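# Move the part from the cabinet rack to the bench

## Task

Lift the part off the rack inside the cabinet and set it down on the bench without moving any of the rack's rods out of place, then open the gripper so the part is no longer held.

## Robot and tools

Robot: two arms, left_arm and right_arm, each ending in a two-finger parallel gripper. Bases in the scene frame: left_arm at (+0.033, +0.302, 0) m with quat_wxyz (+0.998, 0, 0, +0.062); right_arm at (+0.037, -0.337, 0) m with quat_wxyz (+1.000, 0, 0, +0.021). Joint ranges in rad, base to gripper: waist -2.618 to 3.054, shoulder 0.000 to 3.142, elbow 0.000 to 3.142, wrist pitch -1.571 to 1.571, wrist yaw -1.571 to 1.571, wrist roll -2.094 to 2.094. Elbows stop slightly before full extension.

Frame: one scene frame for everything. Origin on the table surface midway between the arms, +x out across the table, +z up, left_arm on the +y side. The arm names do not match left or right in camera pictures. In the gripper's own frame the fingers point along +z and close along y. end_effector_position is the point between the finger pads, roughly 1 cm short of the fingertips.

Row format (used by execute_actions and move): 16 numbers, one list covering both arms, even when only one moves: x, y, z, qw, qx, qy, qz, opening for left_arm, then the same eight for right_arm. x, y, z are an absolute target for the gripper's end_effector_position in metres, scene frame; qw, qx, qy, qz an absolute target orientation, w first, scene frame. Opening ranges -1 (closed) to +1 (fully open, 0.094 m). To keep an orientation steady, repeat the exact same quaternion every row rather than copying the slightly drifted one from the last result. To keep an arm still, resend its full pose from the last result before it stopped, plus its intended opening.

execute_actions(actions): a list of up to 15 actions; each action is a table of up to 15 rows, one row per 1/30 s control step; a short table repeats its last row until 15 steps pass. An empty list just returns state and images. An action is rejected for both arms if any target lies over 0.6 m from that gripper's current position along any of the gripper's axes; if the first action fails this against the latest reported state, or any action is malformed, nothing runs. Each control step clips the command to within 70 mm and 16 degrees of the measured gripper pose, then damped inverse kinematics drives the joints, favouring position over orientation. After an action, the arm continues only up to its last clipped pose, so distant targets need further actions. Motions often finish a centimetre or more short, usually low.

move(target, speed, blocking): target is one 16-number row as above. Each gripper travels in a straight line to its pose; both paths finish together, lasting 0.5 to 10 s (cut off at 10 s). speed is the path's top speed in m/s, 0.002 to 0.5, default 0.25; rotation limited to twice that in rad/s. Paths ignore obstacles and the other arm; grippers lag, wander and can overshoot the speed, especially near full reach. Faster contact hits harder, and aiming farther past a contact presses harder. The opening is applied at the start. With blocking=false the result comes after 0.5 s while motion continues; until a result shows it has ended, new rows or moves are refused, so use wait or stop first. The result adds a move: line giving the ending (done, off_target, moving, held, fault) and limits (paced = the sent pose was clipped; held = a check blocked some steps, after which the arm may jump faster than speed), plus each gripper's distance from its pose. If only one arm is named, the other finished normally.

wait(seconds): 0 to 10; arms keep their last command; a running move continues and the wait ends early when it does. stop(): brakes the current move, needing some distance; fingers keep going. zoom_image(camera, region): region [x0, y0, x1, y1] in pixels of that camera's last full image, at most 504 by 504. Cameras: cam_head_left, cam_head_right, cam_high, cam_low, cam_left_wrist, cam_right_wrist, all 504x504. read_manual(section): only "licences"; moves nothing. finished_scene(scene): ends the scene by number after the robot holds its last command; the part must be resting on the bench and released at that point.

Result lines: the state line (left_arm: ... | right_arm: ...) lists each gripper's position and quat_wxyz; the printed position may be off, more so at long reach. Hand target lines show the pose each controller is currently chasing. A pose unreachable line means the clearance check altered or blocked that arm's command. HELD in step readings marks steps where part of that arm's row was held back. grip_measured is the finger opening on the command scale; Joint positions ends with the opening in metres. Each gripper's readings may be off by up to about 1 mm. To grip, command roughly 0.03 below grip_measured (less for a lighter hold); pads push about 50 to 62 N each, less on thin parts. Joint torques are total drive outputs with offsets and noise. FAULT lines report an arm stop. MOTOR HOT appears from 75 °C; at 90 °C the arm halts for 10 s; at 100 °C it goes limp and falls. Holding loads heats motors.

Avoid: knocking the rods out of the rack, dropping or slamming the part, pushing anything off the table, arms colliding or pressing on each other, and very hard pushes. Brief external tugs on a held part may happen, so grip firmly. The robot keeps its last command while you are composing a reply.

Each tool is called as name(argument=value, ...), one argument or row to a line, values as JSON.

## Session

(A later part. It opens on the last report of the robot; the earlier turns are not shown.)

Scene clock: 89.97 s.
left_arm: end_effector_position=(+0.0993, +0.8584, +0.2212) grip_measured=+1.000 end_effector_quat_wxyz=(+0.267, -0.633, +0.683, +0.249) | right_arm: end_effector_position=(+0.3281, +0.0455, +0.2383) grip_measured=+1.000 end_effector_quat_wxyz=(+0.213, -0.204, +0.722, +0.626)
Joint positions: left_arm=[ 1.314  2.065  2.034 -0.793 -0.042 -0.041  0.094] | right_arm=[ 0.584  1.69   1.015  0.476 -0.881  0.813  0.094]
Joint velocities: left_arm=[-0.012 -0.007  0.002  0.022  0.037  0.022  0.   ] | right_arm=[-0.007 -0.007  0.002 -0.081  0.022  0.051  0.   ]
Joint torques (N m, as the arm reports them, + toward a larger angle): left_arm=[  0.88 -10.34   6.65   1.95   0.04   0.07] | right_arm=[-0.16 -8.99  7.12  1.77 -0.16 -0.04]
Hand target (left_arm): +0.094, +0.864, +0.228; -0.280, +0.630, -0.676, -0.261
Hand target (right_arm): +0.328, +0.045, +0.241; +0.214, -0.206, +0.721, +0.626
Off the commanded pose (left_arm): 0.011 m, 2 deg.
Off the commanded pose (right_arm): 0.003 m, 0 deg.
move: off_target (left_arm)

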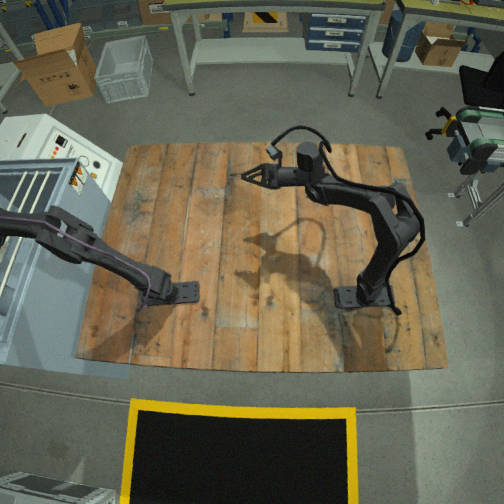

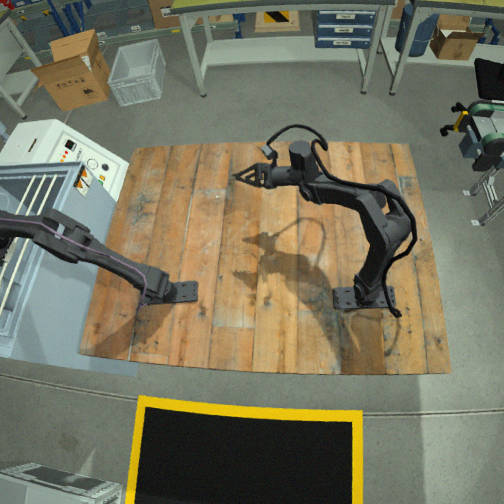

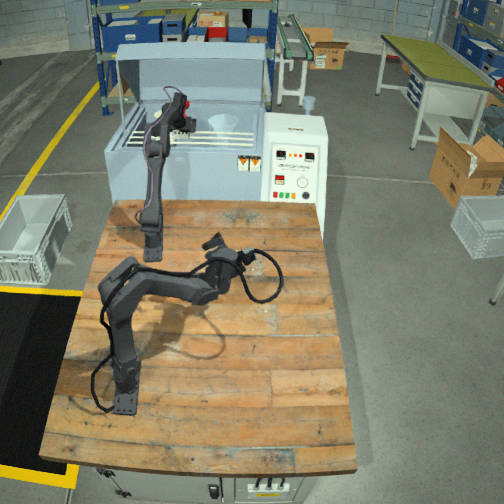

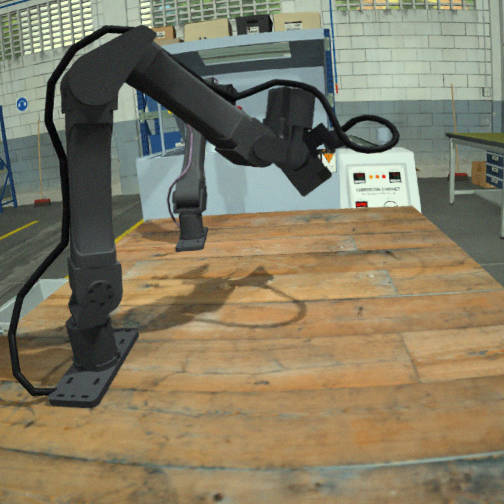

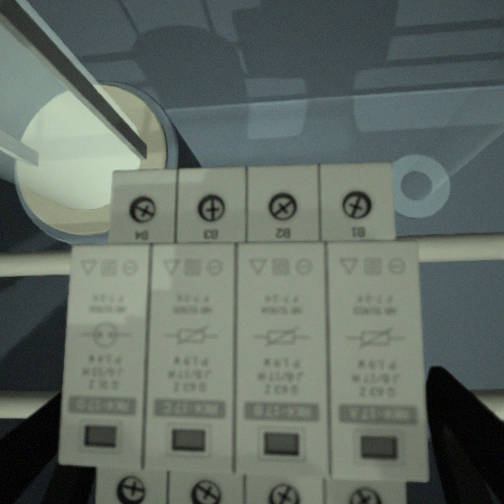

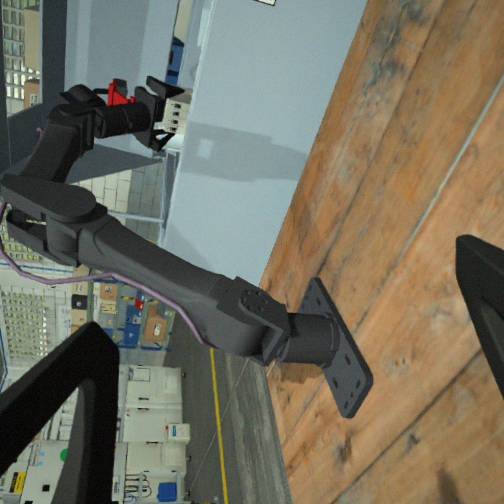

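move(
  target=[0.091,0.865,0.228,-0.2805,0.630,-0.676,-0.2615,0.7, 0.328,0.045,0.241,0.214,-0.206,0.721,0.626,1],
  speed=0.02,
)

move(
  target=[0.091,0.865,0.228,-0.2805,0.630,-0.676,-0.2615,0.48, 0.328,0.045,0.241,0.214,-0.206,0.721,0.626,1],
  speed=0.02,
)

Scene clock: 93.93 s.
left_arm: end_effector_position=(+0.0943, +0.8597, +0.2219) grip_measured=+0.703 end_effector_quat_wxyz=(+0.268, -0.634, +0.681, +0.251) | right_arm: end_effector_position=(+0.3281, +0.0455, +0.2383) grip_measured=+1.000 end_effector_quat_wxyz=(+0.213, -0.204, +0.722, +0.626)
Joint positions: left_arm=[ 1.325  2.065  2.034 -0.789 -0.036 -0.036  0.08 ] | right_arm=[ 0.584  1.69   1.015  0.476 -0.881  0.813  0.094]
Joint velocities: left_arm=[-0.012  0.007 -0.007 -0.022 -0.037 -0.022  0.   ] | right_arm=[ 0.007 -0.002 -0.017 -0.037  0.037 -0.081  0.   ]
Joint torques (N m, as the arm reports them, + toward a larger angle): left_arm=[  0.67 -10.32   6.7    1.99   0.03   0.03] | right_arm=[-0.16 -8.99  7.11  1.77 -0.16 -0.04]
Hand target (left_arm): +0.091, +0.865, +0.228; -0.280, +0.630, -0.676, -0.261
Hand target (right_arm): +0.328, +0.045, +0.241; +0.214, -0.206, +0.721, +0.626
Off the commanded pose (left_arm): 0.009 m, 2 deg.
Off the commanded pose (right_arm): 0.003 m, 0 deg.
move: done

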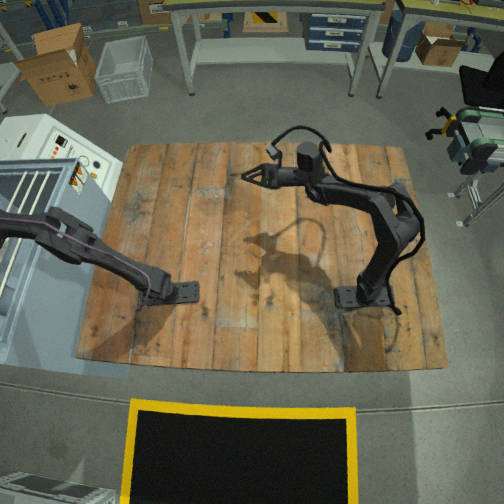

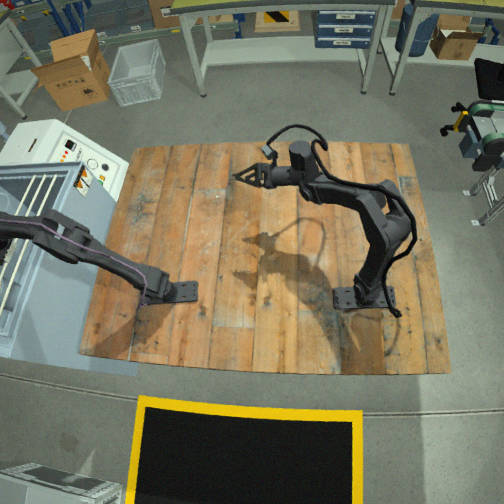

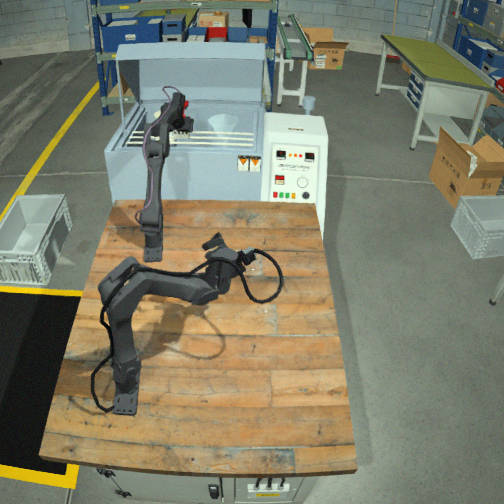

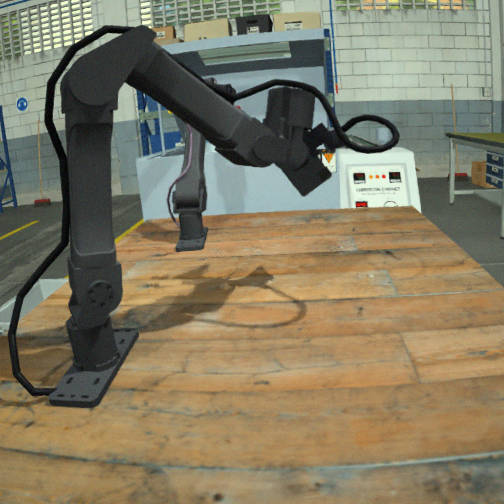

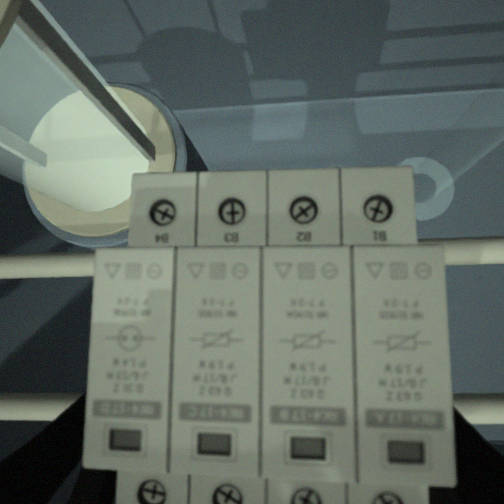

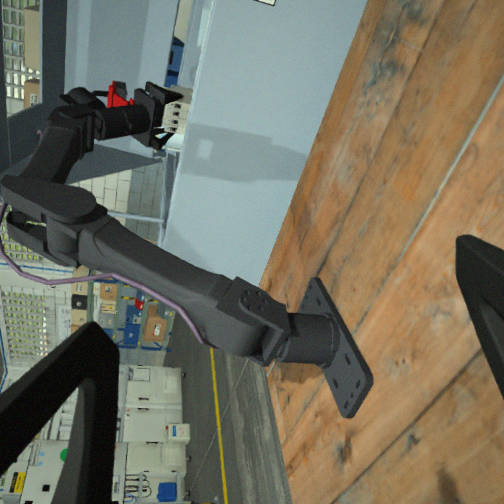

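Scene clock: 95.03 s.
left_arm: end_effector_position=(+0.0953, +0.8593, +0.2216) grip_measured=+0.525 end_effector_quat_wxyz=(+0.269, -0.633, +0.682, +0.249) | right_arm: end_effector_position=(+0.3281, +0.0455, +0.2383) grip_measured=+1.000 end_effector_quat_wxyz=(+0.213, -0.204, +0.722, +0.626)
Joint positions: left_arm=[ 1.325  2.065  2.034 -0.79  -0.032 -0.036  0.072] | right_arm=[ 0.584  1.69   1.015  0.476 -0.881  0.813  0.094]
Joint velocities: left_arm=[-0.012  0.007 -0.012 -0.051  0.051 -0.007 -0.   ] | right_arm=[-0.022 -0.007 -0.012  0.007 -0.007  0.007  0.   ]
Joint torques (N m, as the arm reports them, + toward a larger angle): left_arm=[  0.66 -10.27   6.66   1.99   0.01   0.02] | right_arm=[-0.16 -8.99  7.11  1.77 -0.17 -0.04]
Hand target (left_arm): +0.091, +0.865, +0.228; -0.280, +0.630, -0.676, -0.261
Hand target (right_arm): +0.328, +0.045, +0.241; +0.214, -0.206, +0.721, +0.626
Off the commanded pose (left_arm): 0.010 m, 2 deg.
Off the commanded pose (right_arm): 0.003 m, 0 deg.
move: done

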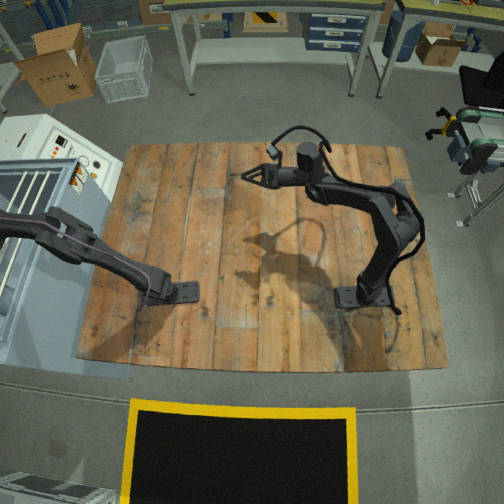

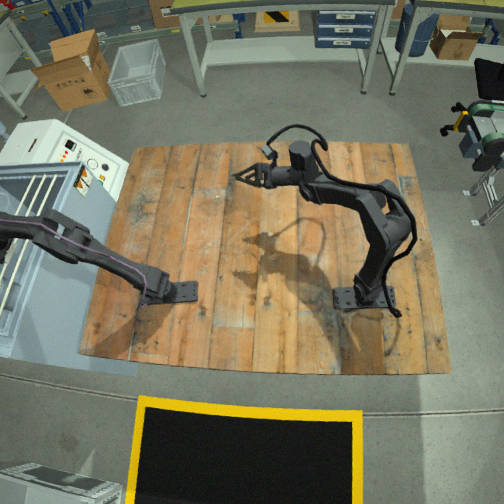

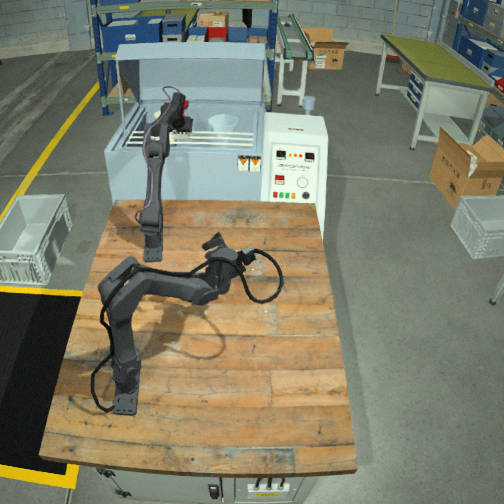

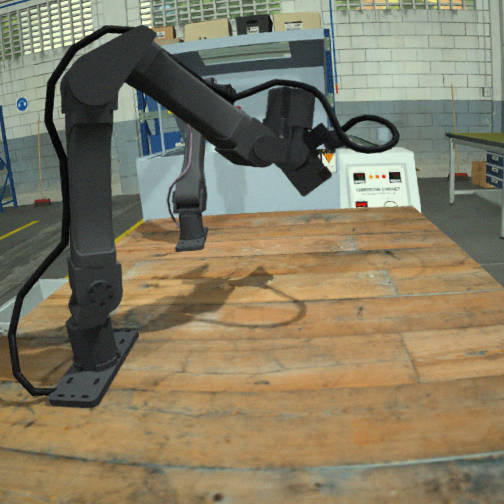

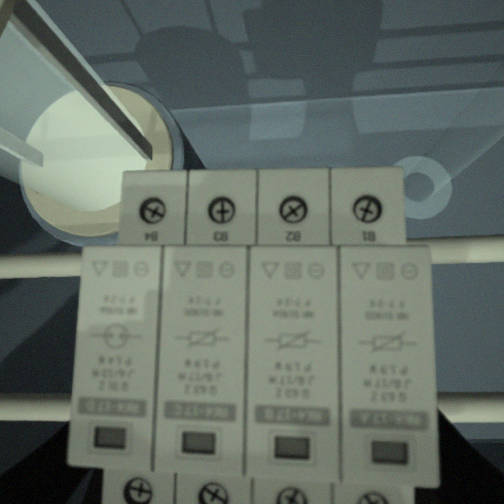

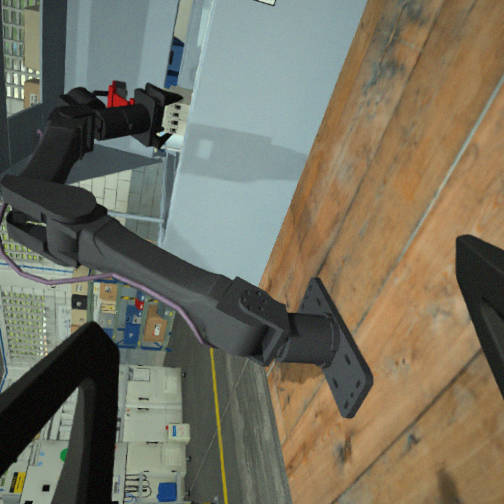

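Lift straight up.

move(
  target=[0.093,0.855,0.29,-0.2805,0.630,-0.676,-0.2615,0.48, 0.328,0.045,0.241,0.214,-0.206,0.721,0.626,1],
  speed=0.05,
)

Scene clock: 98.53 s.
left_arm: end_effector_position=(+0.0922, +0.8344, +0.2372) grip_measured=+0.525 end_effector_quat_wxyz=(+0.220, -0.648, +0.699, +0.208) | right_arm: end_effector_position=(+0.3281, +0.0455, +0.2383) grip_measured=+1.000 end_effector_quat_wxyz=(+0.213, -0.204, +0.722, +0.626)
Joint positions: left_arm=[ 1.325  2.131  2.29  -1.115 -0.032 -0.037  0.072] | right_arm=[ 0.584  1.69   1.015  0.476 -0.881  0.813  0.094]
Joint velocities: left_arm=[ 0.002  0.017 -0.017 -0.037 -0.037 -0.051 -0.001] | right_arm=[ 0.002  0.017 -0.012 -0.022 -0.007  0.037  0.   ]
Joint torques (N m, as the arm reports them, + toward a larger angle): left_arm=[  0.09 -12.1   12.76   2.2   -0.03   0.  ] | right_arm=[-0.16 -8.98  7.11  1.77 -0.17 -0.04]
Hand target (left_arm): +0.092, +0.849, +0.291; -0.280, +0.630, -0.676, -0.262
Hand target (right_arm): +0.328, +0.045, +0.241; +0.214, -0.206, +0.721, +0.626
Off the commanded pose (left_arm): 0.057 m, 10 deg.
Off the commanded pose (right_arm): 0.003 m, 0 deg.
move: off_target (left_arm)

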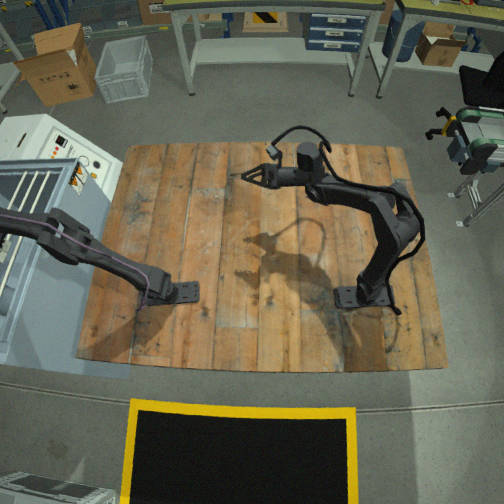

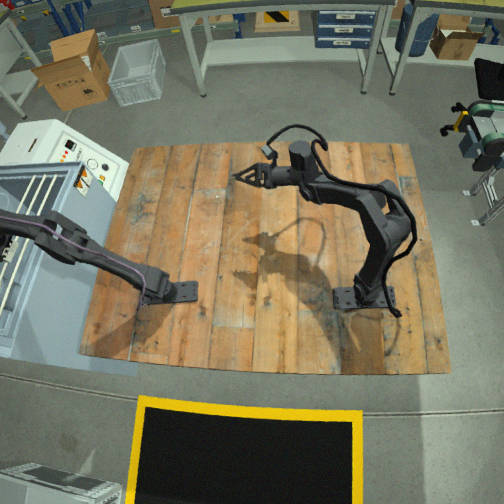

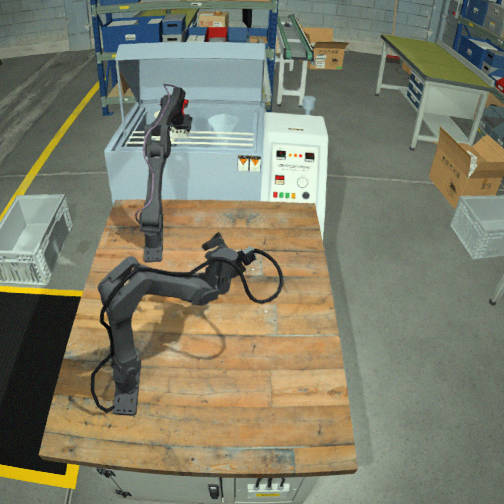

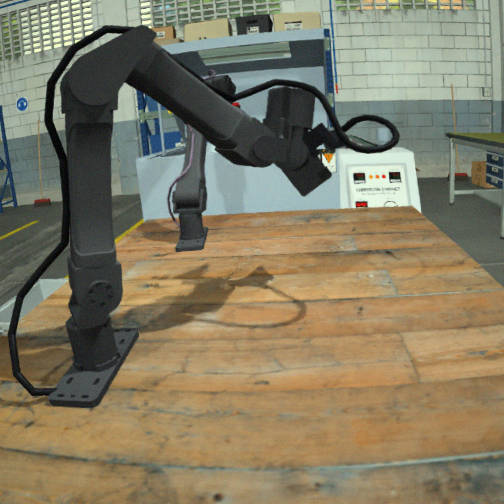

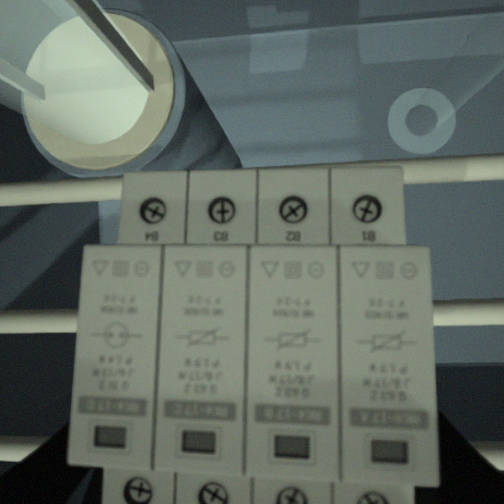

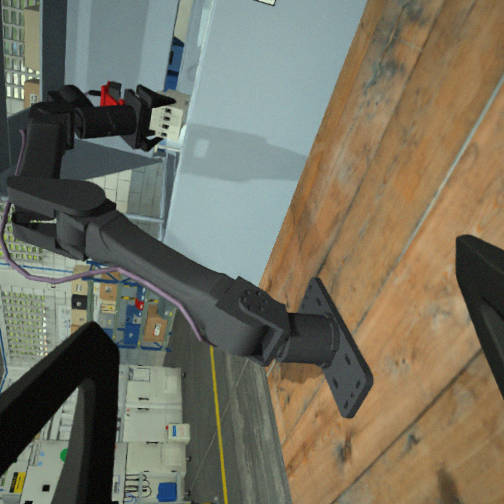

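move(
  target=[0.092,0.83,0.37,-0.338,0.605,-0.649,-0.316,0.48, 0.328,0.045,0.241,0.214,-0.206,0.721,0.626,1],
  speed=0.06,
)

Scene clock: 105.23 s.
left_arm: end_effector_position=(+0.0875, +0.8114, +0.2932) grip_measured=+0.525 end_effector_quat_wxyz=(+0.254, -0.639, +0.685, +0.242) | right_arm: end_effector_position=(+0.3281, +0.0455, +0.2383) grip_measured=+1.000 end_effector_quat_wxyz=(+0.213, -0.204, +0.722, +0.626)
Joint positions: left_arm=[ 1.325  1.996  2.259 -1.118 -0.042 -0.037  0.072] | right_arm=[ 0.584  1.69   1.015  0.476 -0.881  0.813  0.094]
Joint velocities: left_arm=[ 0.002  0.022  0.007 -0.051 -0.037  0.066 -0.   ] | right_arm=[-0.007  0.012 -0.022  0.051 -0.037 -0.007  0.   ]
Joint torques (N m, as the arm reports them, + toward a larger angle): left_arm=[ -0.59 -13.43  11.39   2.79  -0.08   0.04] | right_arm=[-0.16 -8.98  7.1   1.77 -0.16 -0.04]
Hand target (left_arm): +0.091, +0.819, +0.370; -0.336, +0.605, -0.649, -0.316
Hand target (right_arm): +0.328, +0.045, +0.241; +0.214, -0.206, +0.721, +0.626
Off the commanded pose (left_arm): 0.079 m, 14 deg.
Off the commanded pose (right_arm): 0.003 m, 0 deg.
move: off_target (left_arm)

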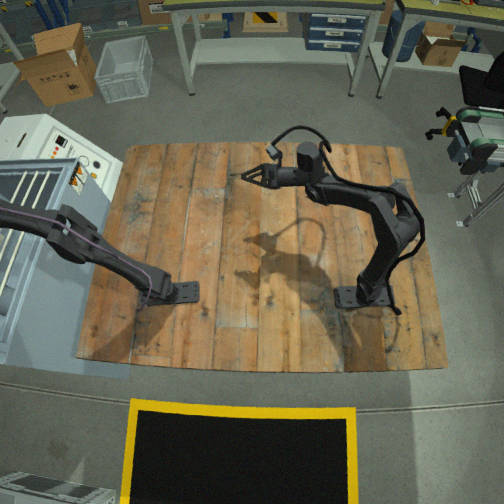

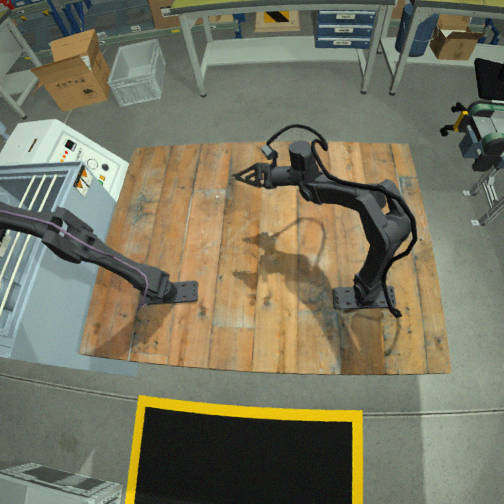

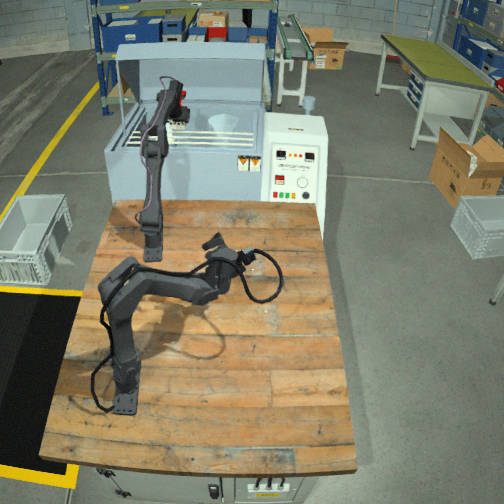

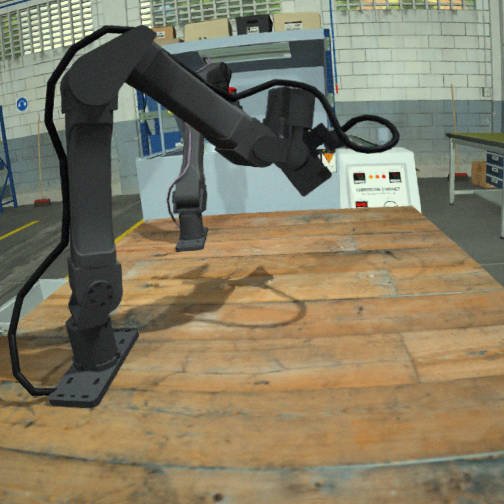

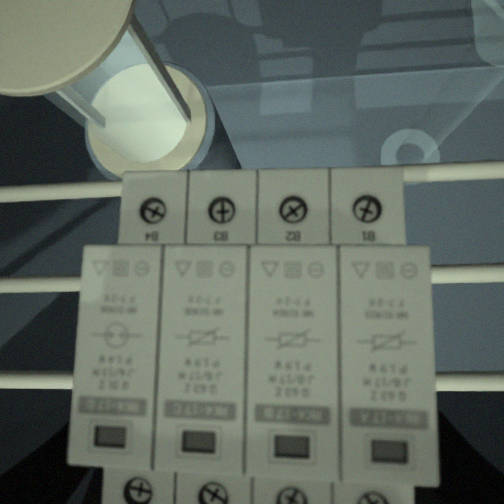

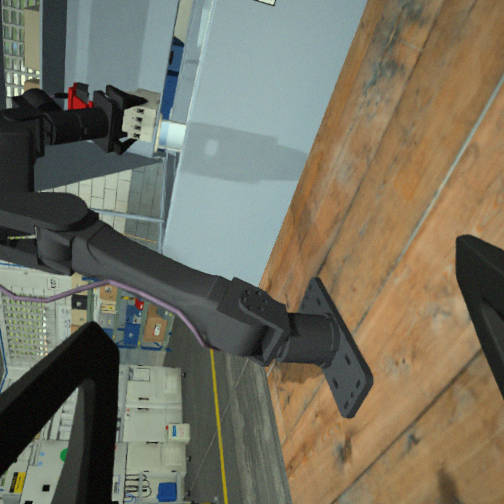

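execute_actions(
  actions=[
    [[0.091,0.818,0.371,-0.338,0.605,-0.649,-0.316,0.48,0.328,0.045,0.241,0.214,-0.206,0.721,0.626,1],[0.091,0.816,0.372,-0.338,0.605,-0.649,-0.316,0.48,0.328,0.045,0.241,0.214,-0.206,0.721,0.626,1],[0.091,0.813,0.373,-0.338,0.605,-0.649,-0.316,0.48,0.328,0.045,0.241,0.214,-0.206,0.721,0.626,1],[0.091,0.810,0.374,-0.338,0.605,-0.649,-0.316,0.48,0.328,0.045,0.241,0.214,-0.206,0.721,0.626,1],[0.091,0.806,0.375,-0.338,0.605,-0.649,-0.316,0.48,0.328,0.045,0.241,0.214,-0.206,0.721,0.626,1],[0.091,0.802,0.376,-0.338,0.605,-0.649,-0.316,0.48,0.328,0.045,0.241,0.214,-0.206,0.721,0.626,1],[0.091,0.798,0.377,-0.338,0.605,-0.649,-0.316,0.48,0.328,0.045,0.241,0.214,-0.206,0.721,0.626,1],[0.091,0.794,0.378,-0.338,0.605,-0.649,-0.316,0.48,0.328,0.045,0.241,0.214,-0.206,0.721,0.626,1],[0.091,0.790,0.379,-0.338,0.605,-0.649,-0.316,0.48,0.328,0.045,0.241,0.214,-0.206,0.721,0.626,1],[0.091,0.786,0.380,-0.338,0.605,-0.649,-0.316,0.48,0.328,0.045,0.241,0.214,-0.206,0.721,0.626,1],[0.091,0.782,0.381,-0.338,0.605,-0.649,-0.316,0.48,0.328,0.045,0.241,0.214,-0.206,0.721,0.626,1],[0.091,0.778,0.382,-0.338,0.605,-0.649,-0.316,0.48,0.328,0.045,0.241,0.214,-0.206,0.721,0.626,1],[0.091,0.774,0.383,-0.338,0.605,-0.649,-0.316,0.48,0.328,0.045,0.241,0.214,-0.206,0.721,0.626,1],[0.091,0.770,0.384,-0.338,0.605,-0.649,-0.316,0.48,0.328,0.045,0.241,0.214,-0.206,0.721,0.626,1],[0.091,0.766,0.385,-0.338,0.605,-0.649,-0.316,0.48,0.328,0.045,0.241,0.214,-0.206,0.721,0.626,1]],
    [[0.091,0.762,0.386,-0.338,0.605,-0.649,-0.316,0.48,0.328,0.045,0.241,0.214,-0.206,0.721,0.626,1],[0.091,0.758,0.387,-0.338,0.605,-0.649,-0.316,0.48,0.328,0.045,0.241,0.214,-0.206,0.721,0.626,1],[0.091,0.754,0.388,-0.338,0.605,-0.649,-0.316,0.48,0.328,0.045,0.241,0.214,-0.206,0.721,0.626,1],[0.091,0.750,0.389,-0.338,0.605,-0.649,-0.316,0.48,0.328,0.045,0.241,0.214,-0.206,0.721,0.626,1],[0.091,0.746,0.390,-0.338,0.605,-0.649,-0.316,0.48,0.328,0.045,0.241,0.214,-0.206,0.721,0.626,1],[0.091,0.742,0.391,-0.338,0.605,-0.649,-0.316,0.48,0.328,0.045,0.241,0.214,-0.206,0.721,0.626,1],[0.091,0.738,0.392,-0.338,0.605,-0.649,-0.316,0.48,0.328,0.045,0.241,0.214,-0.206,0.721,0.626,1],[0.091,0.734,0.393,-0.338,0.605,-0.649,-0.316,0.48,0.328,0.045,0.241,0.214,-0.206,0.721,0.626,1],[0.091,0.730,0.394,-0.338,0.605,-0.649,-0.316,0.48,0.328,0.045,0.241,0.214,-0.206,0.721,0.626,1],[0.091,0.727,0.395,-0.338,0.605,-0.649,-0.316,0.48,0.328,0.045,0.241,0.214,-0.206,0.721,0.626,1],[0.091,0.724,0.396,-0.338,0.605,-0.649,-0.316,0.48,0.328,0.045,0.241,0.214,-0.206,0.721,0.626,1],[0.091,0.722,0.397,-0.338,0.605,-0.649,-0.316,0.48,0.328,0.045,0.241,0.214,-0.206,0.721,0.626,1],[0.091,0.720,0.398,-0.338,0.605,-0.649,-0.316,0.48,0.328,0.045,0.241,0.214,-0.206,0.721,0.626,1]],
  ],
)

Scene clock: 126.27 s.
left_arm: end_effector_position=(+0.0880, +0.7165, +0.3511) grip_measured=+0.525 end_effector_quat_wxyz=(+0.279, -0.624, +0.679, +0.267) | right_arm: end_effector_position=(+0.3281, +0.0455, +0.2383) grip_measured=+1.000 end_effector_quat_wxyz=(+0.213, -0.204, +0.722, +0.626)
Joint positions: left_arm=[ 1.284  1.626  1.992 -1.146 -0.07  -0.049  0.072] | right_arm=[ 0.584  1.69   1.015  0.476 -0.881  0.813  0.094]
Joint velocities: left_arm=[-0.037 -0.168  0.007 -0.007 -0.066  0.007  0.001] | right_arm=[-0.012 -0.012 -0.007 -0.022 -0.066 -0.007  0.   ]
Joint torques (N m, as the arm reports them, + toward a larger angle): left_arm=[-0.69 -9.09  7.58  2.69 -0.13 -0.1 ] | right_arm=[-0.16 -8.98  7.1   1.77 -0.16 -0.04]
Hand target (left_arm): +0.090, +0.716, +0.398; -0.337, +0.605, -0.649, -0.314
Hand target (right_arm): +0.328, +0.045, +0.241; +0.214, -0.206, +0.721, +0.626
Off the commanded pose (left_arm): 0.047 m, 10 deg.
Off the commanded pose (right_arm): 0.003 m, 0 deg.
Step readings (end_effector_position; steps 1 to 15: 1st action; 16 to 30: 2nd action):
0: left_arm (+0.0875, +0.8115, +0.2933) | right_arm (+0.3281, +0.0455, +0.2383)
1: left_arm (+0.0875, +0.8111, +0.2941) | right_arm (+0.3281, +0.0455, +0.2383)
2: left_arm (+0.0873, +0.8099, +0.2945) | right_arm (+0.3281, +0.0455, +0.2383)
4: left_arm (+0.0868, +0.8053, +0.2974) | right_arm (+0.3281, +0.0455, +0.2383)
8: left_arm (+0.0849, +0.7918, +0.3098) | right_arm (+0.3281, +0.0455, +0.2383)
15: left_arm (+0.0859, +0.7649, +0.3316) | right_arm (+0.3281, +0.0455, +0.2383)
16: left_arm (+0.0863, +0.7614, +0.3335) | right_arm (+0.3281, +0.0455, +0.2383)
17: left_arm (+0.0867, +0.7581, +0.3353) | right_arm (+0.3281, +0.0455, +0.2383)
19: left_arm (+0.0873, +0.7516, +0.3377) | right_arm (+0.3281, +0.0455, +0.2383)
23: left_arm (+0.0881, +0.7384, +0.3413) | right_arm (+0.3281, +0.0455, +0.2383)
30: end_effector_position above

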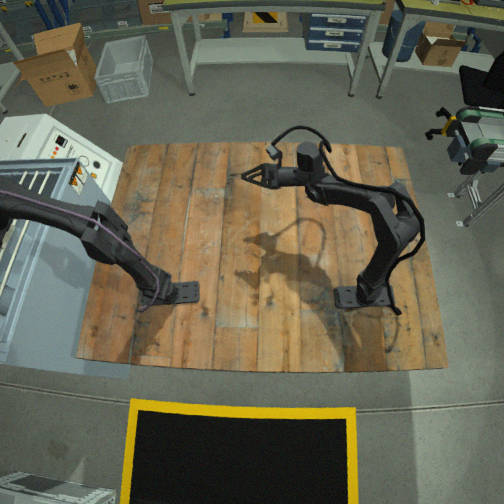

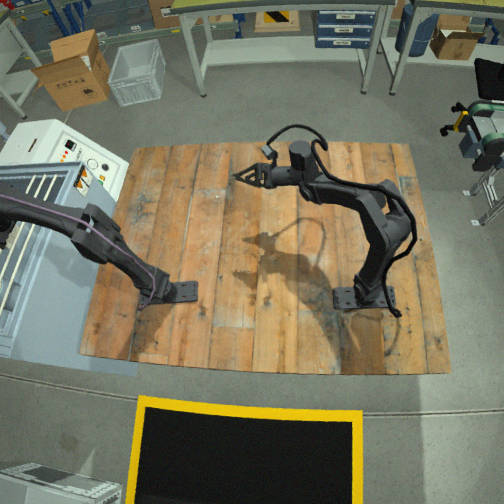

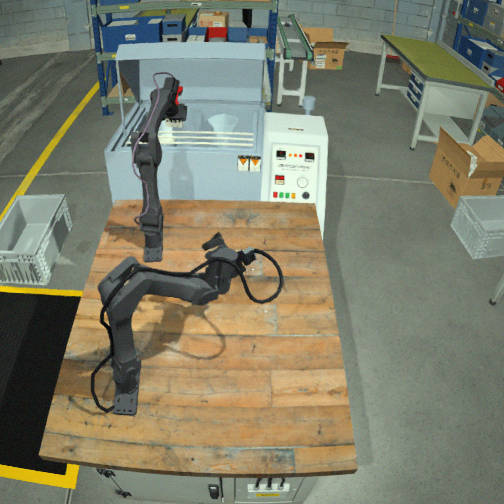

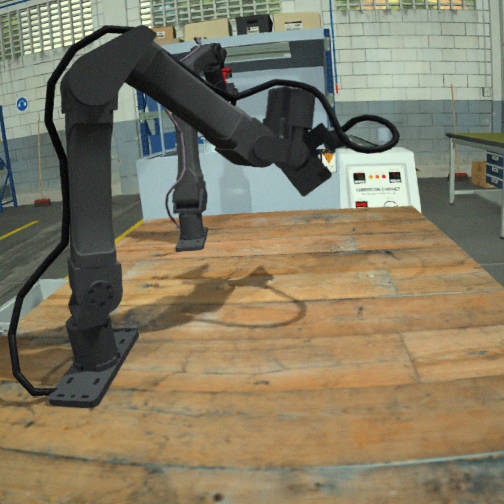

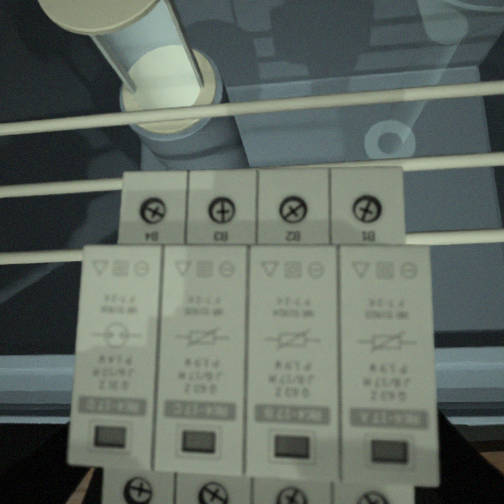

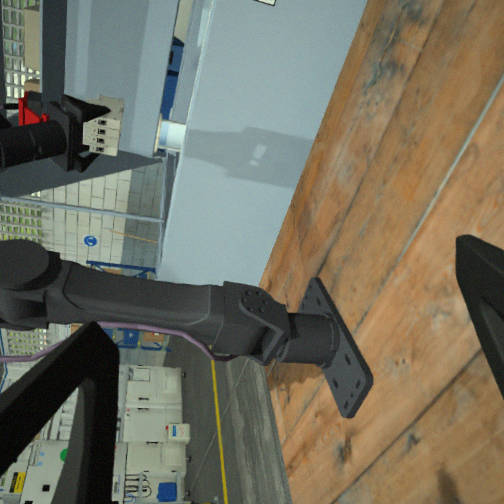

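move(
  target=[0.36,0.40,0.34,-0.441,0.132,-0.886,-0.066,0.48, 0.328,0.045,0.241,0.214,-0.206,0.721,0.626,1],
  speed=0.2,
)

move(
  target=[0.36,0.40,0.12,-0.441,0.132,-0.886,-0.066,0.48, 0.328,0.045,0.241,0.214,-0.206,0.721,0.626,1],
  speed=0.12,
)

Scene clock: 135.47 s.
left_arm: end_effector_position=(+0.3308, +0.3906, +0.3079) grip_measured=+0.523 end_effector_quat_wxyz=(+0.367, -0.137, +0.918, +0.056) | right_arm: end_effector_position=(+0.3281, +0.0455, +0.2383) grip_measured=+1.000 end_effector_quat_wxyz=(+0.213, -0.204, +0.722, +0.626)
Joint positions: left_arm=[ 0.156  1.182  1.46  -1.087 -0.013 -0.01   0.072] | right_arm=[ 0.584  1.69   1.015  0.476 -0.881  0.813  0.094]
Joint velocities: left_arm=[-0.002 -0.007  0.002  0.095 -0.022 -0.051 -0.   ] | right_arm=[ 0.007  0.002  0.012  0.007  0.037 -0.007  0.   ]
Joint torques (N m, as the arm reports them, + toward a larger angle): left_arm=[-0.5  -3.36  7.7   2.9  -0.06 -0.06] | right_arm=[-0.15 -8.99  7.12  1.77 -0.16 -0.04]
Hand target (left_arm): +0.350, +0.395, +0.340; +0.436, -0.132, +0.888, +0.066
Hand target (right_arm): +0.328, +0.045, +0.241; +0.214, -0.206, +0.721, +0.626
Off the commanded pose (left_arm): 0.044 m, 9 deg.
Off the commanded pose (right_arm): 0.003 m, 0 deg.
move: off_target (left_arm)

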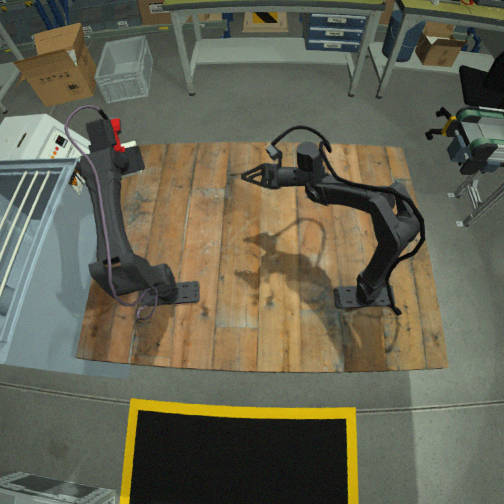

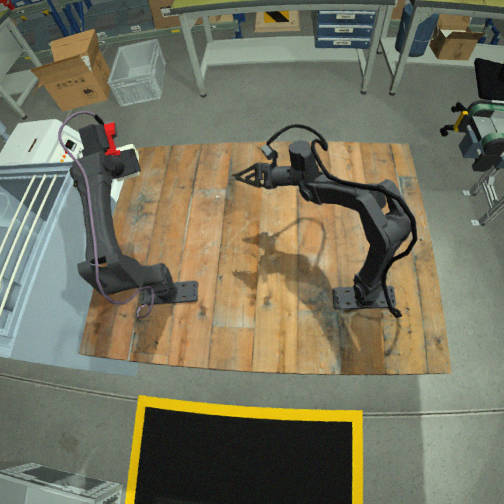

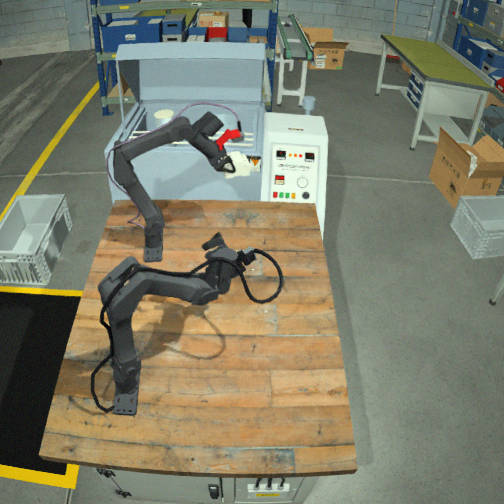

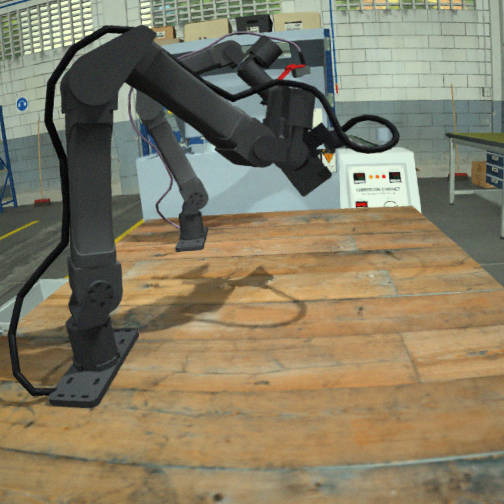

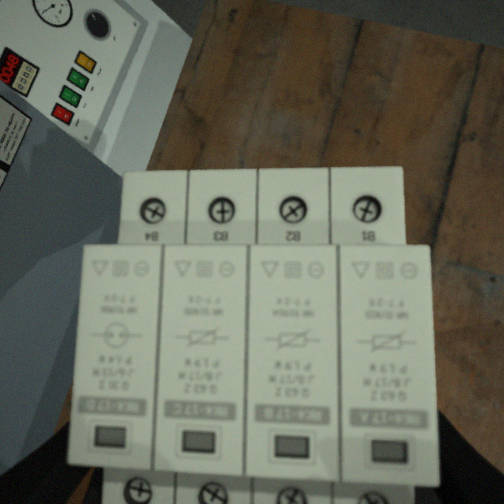

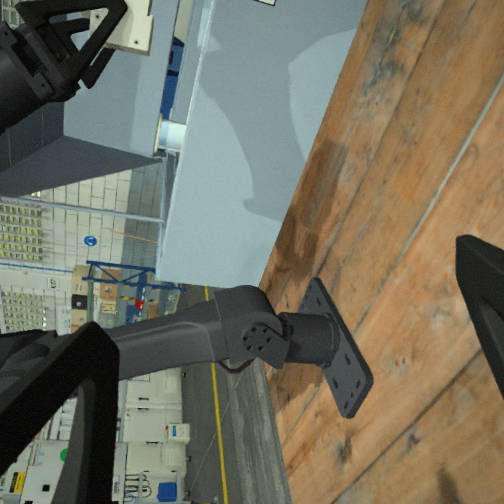

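Scene clock: 137.90 s.
left_arm: end_effector_position=(+0.3279, +0.3897, +0.0896) grip_measured=+0.523 end_effector_quat_wxyz=(+0.367, -0.137, +0.918, +0.056) | right_arm: end_effector_position=(+0.3281, +0.0455, +0.2383) grip_measured=+1.000 end_effector_quat_wxyz=(+0.213, -0.204, +0.722, +0.626)
Joint positions: left_arm=[ 0.156  1.09   0.514 -0.233 -0.013 -0.01   0.072] | right_arm=[ 0.584  1.69   1.015  0.476 -0.881  0.813  0.094]
Joint velocities: left_arm=[ 0.002  0.007  0.002  0.037  0.051 -0.081 -0.001] | right_arm=[ 0.007  0.002 -0.002  0.022 -0.037 -0.051  0.   ]
Joint torques (N m, as the arm reports them, + toward a larger angle): left_arm=[ 0.05 -3.07  8.6   2.9   0.02  0.01] | right_arm=[-0.15 -8.98  7.11  1.77 -0.16 -0.04]
Hand target (left_arm): +0.352, +0.397, +0.123; +0.438, -0.132, +0.887, +0.066
Hand target (right_arm): +0.328, +0.045, +0.241; +0.214, -0.206, +0.721, +0.626
Off the commanded pose (left_arm): 0.045 m, 9 deg.
Off the commanded pose (right_arm): 0.003 m, 0 deg.
move: off_target (left_arm)

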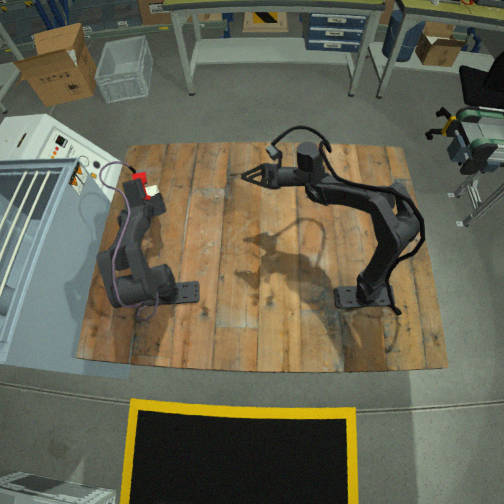

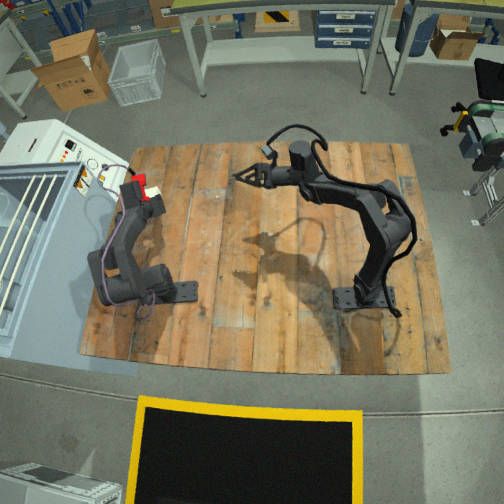

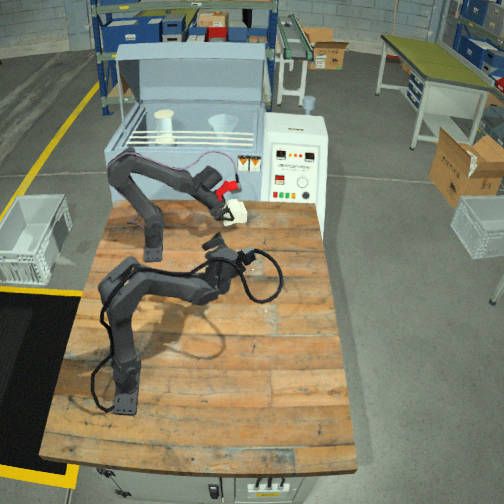

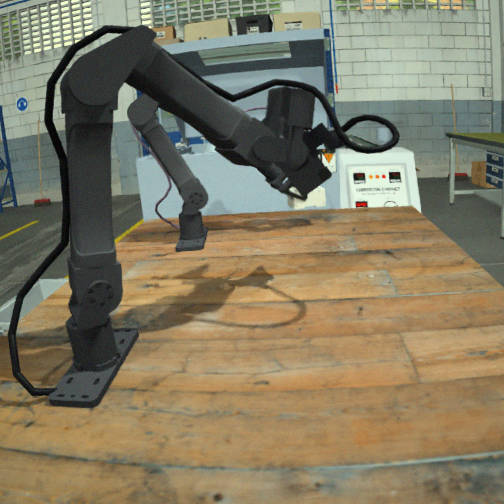

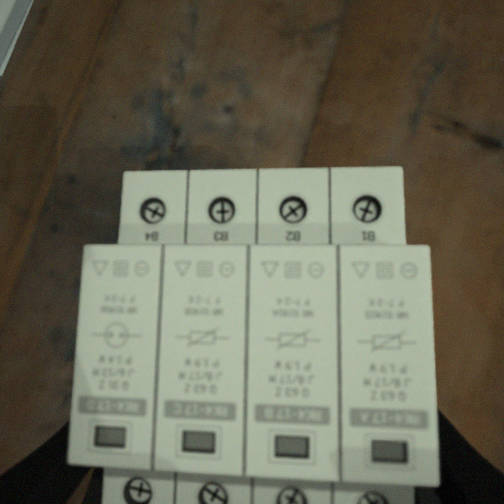

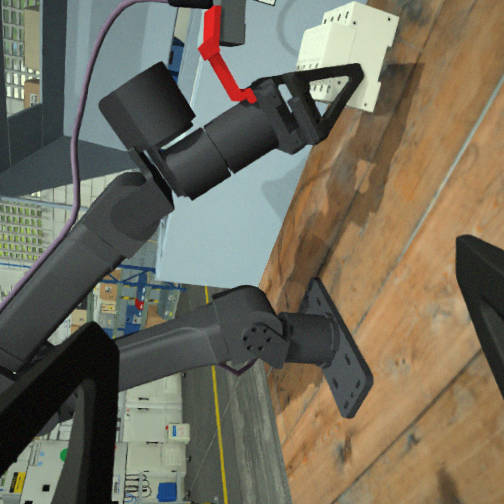

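move(
  target=[0.36,0.40,0.062,-0.441,0.132,-0.886,-0.066,0.48, 0.328,0.045,0.241,0.214,-0.206,0.721,0.626,1],
  speed=0.03,
)

Scene clock: 143.80 s.
left_arm: end_effector_position=(+0.3304, +0.3905, +0.0347) grip_measured=+0.523 end_effector_quat_wxyz=(+0.370, -0.137, +0.917, +0.056) | right_arm: end_effector_position=(+0.3281, +0.0455, +0.2383) grip_measured=+1.000 end_effector_quat_wxyz=(+0.213, -0.204, +0.722, +0.626)
Joint positions: left_arm=[ 0.156  1.262  0.353  0.105 -0.013 -0.01   0.072] | right_arm=[ 0.584  1.69   1.015  0.476 -0.881  0.813  0.094]
Joint velocities: left_arm=[ 0.017  0.027 -0.022  0.007  0.037  0.007  0.001] | right_arm=[-0.012 -0.002 -0.002 -0.007 -0.051 -0.081  0.   ]
Joint torques (N m, as the arm reports them, + toward a larger angle): left_arm=[ 0.16 -3.52  7.4   2.91  0.01  0.02] | right_arm=[-0.16 -8.98  7.11  1.77 -0.16 -0.04]
Hand target (left_arm): +0.355, +0.398, +0.065; +0.437, -0.132, +0.887, +0.066
Hand target (right_arm): +0.328, +0.045, +0.241; +0.214, -0.206, +0.721, +0.626
Off the commanded pose (left_arm): 0.041 m, 9 deg.
Off the commanded pose (right_arm): 0.003 m, 0 deg.
move: off_target (left_arm)

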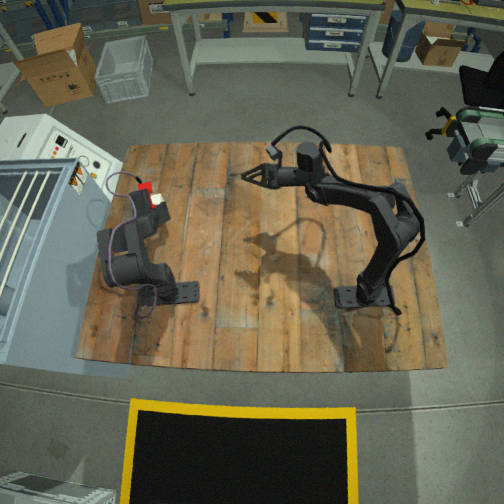

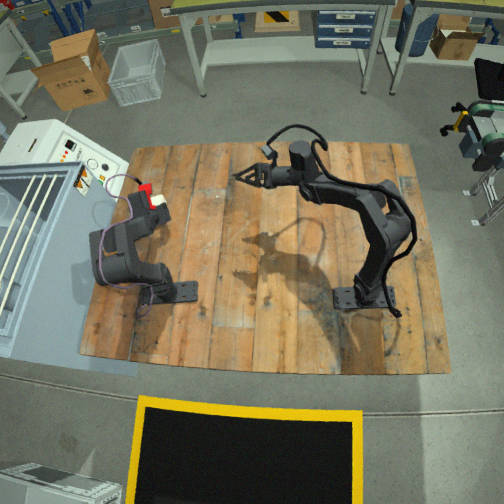

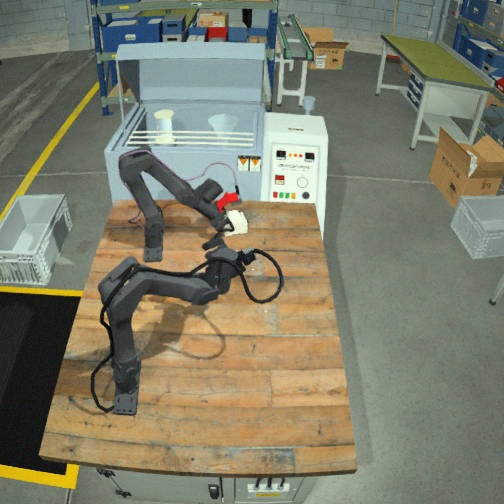

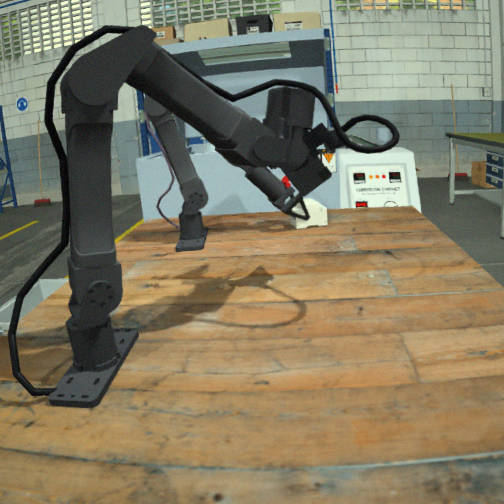

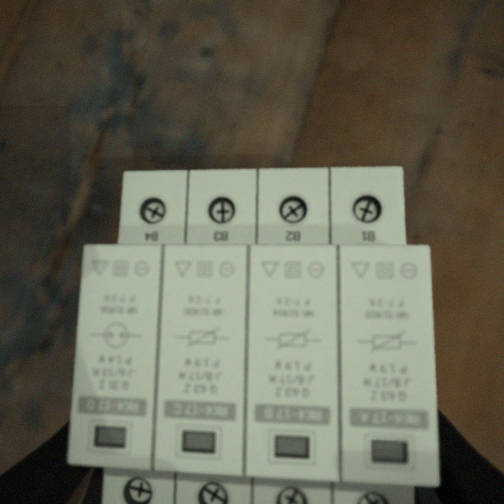

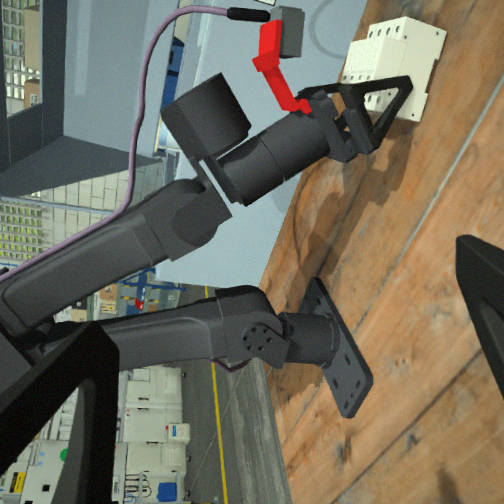

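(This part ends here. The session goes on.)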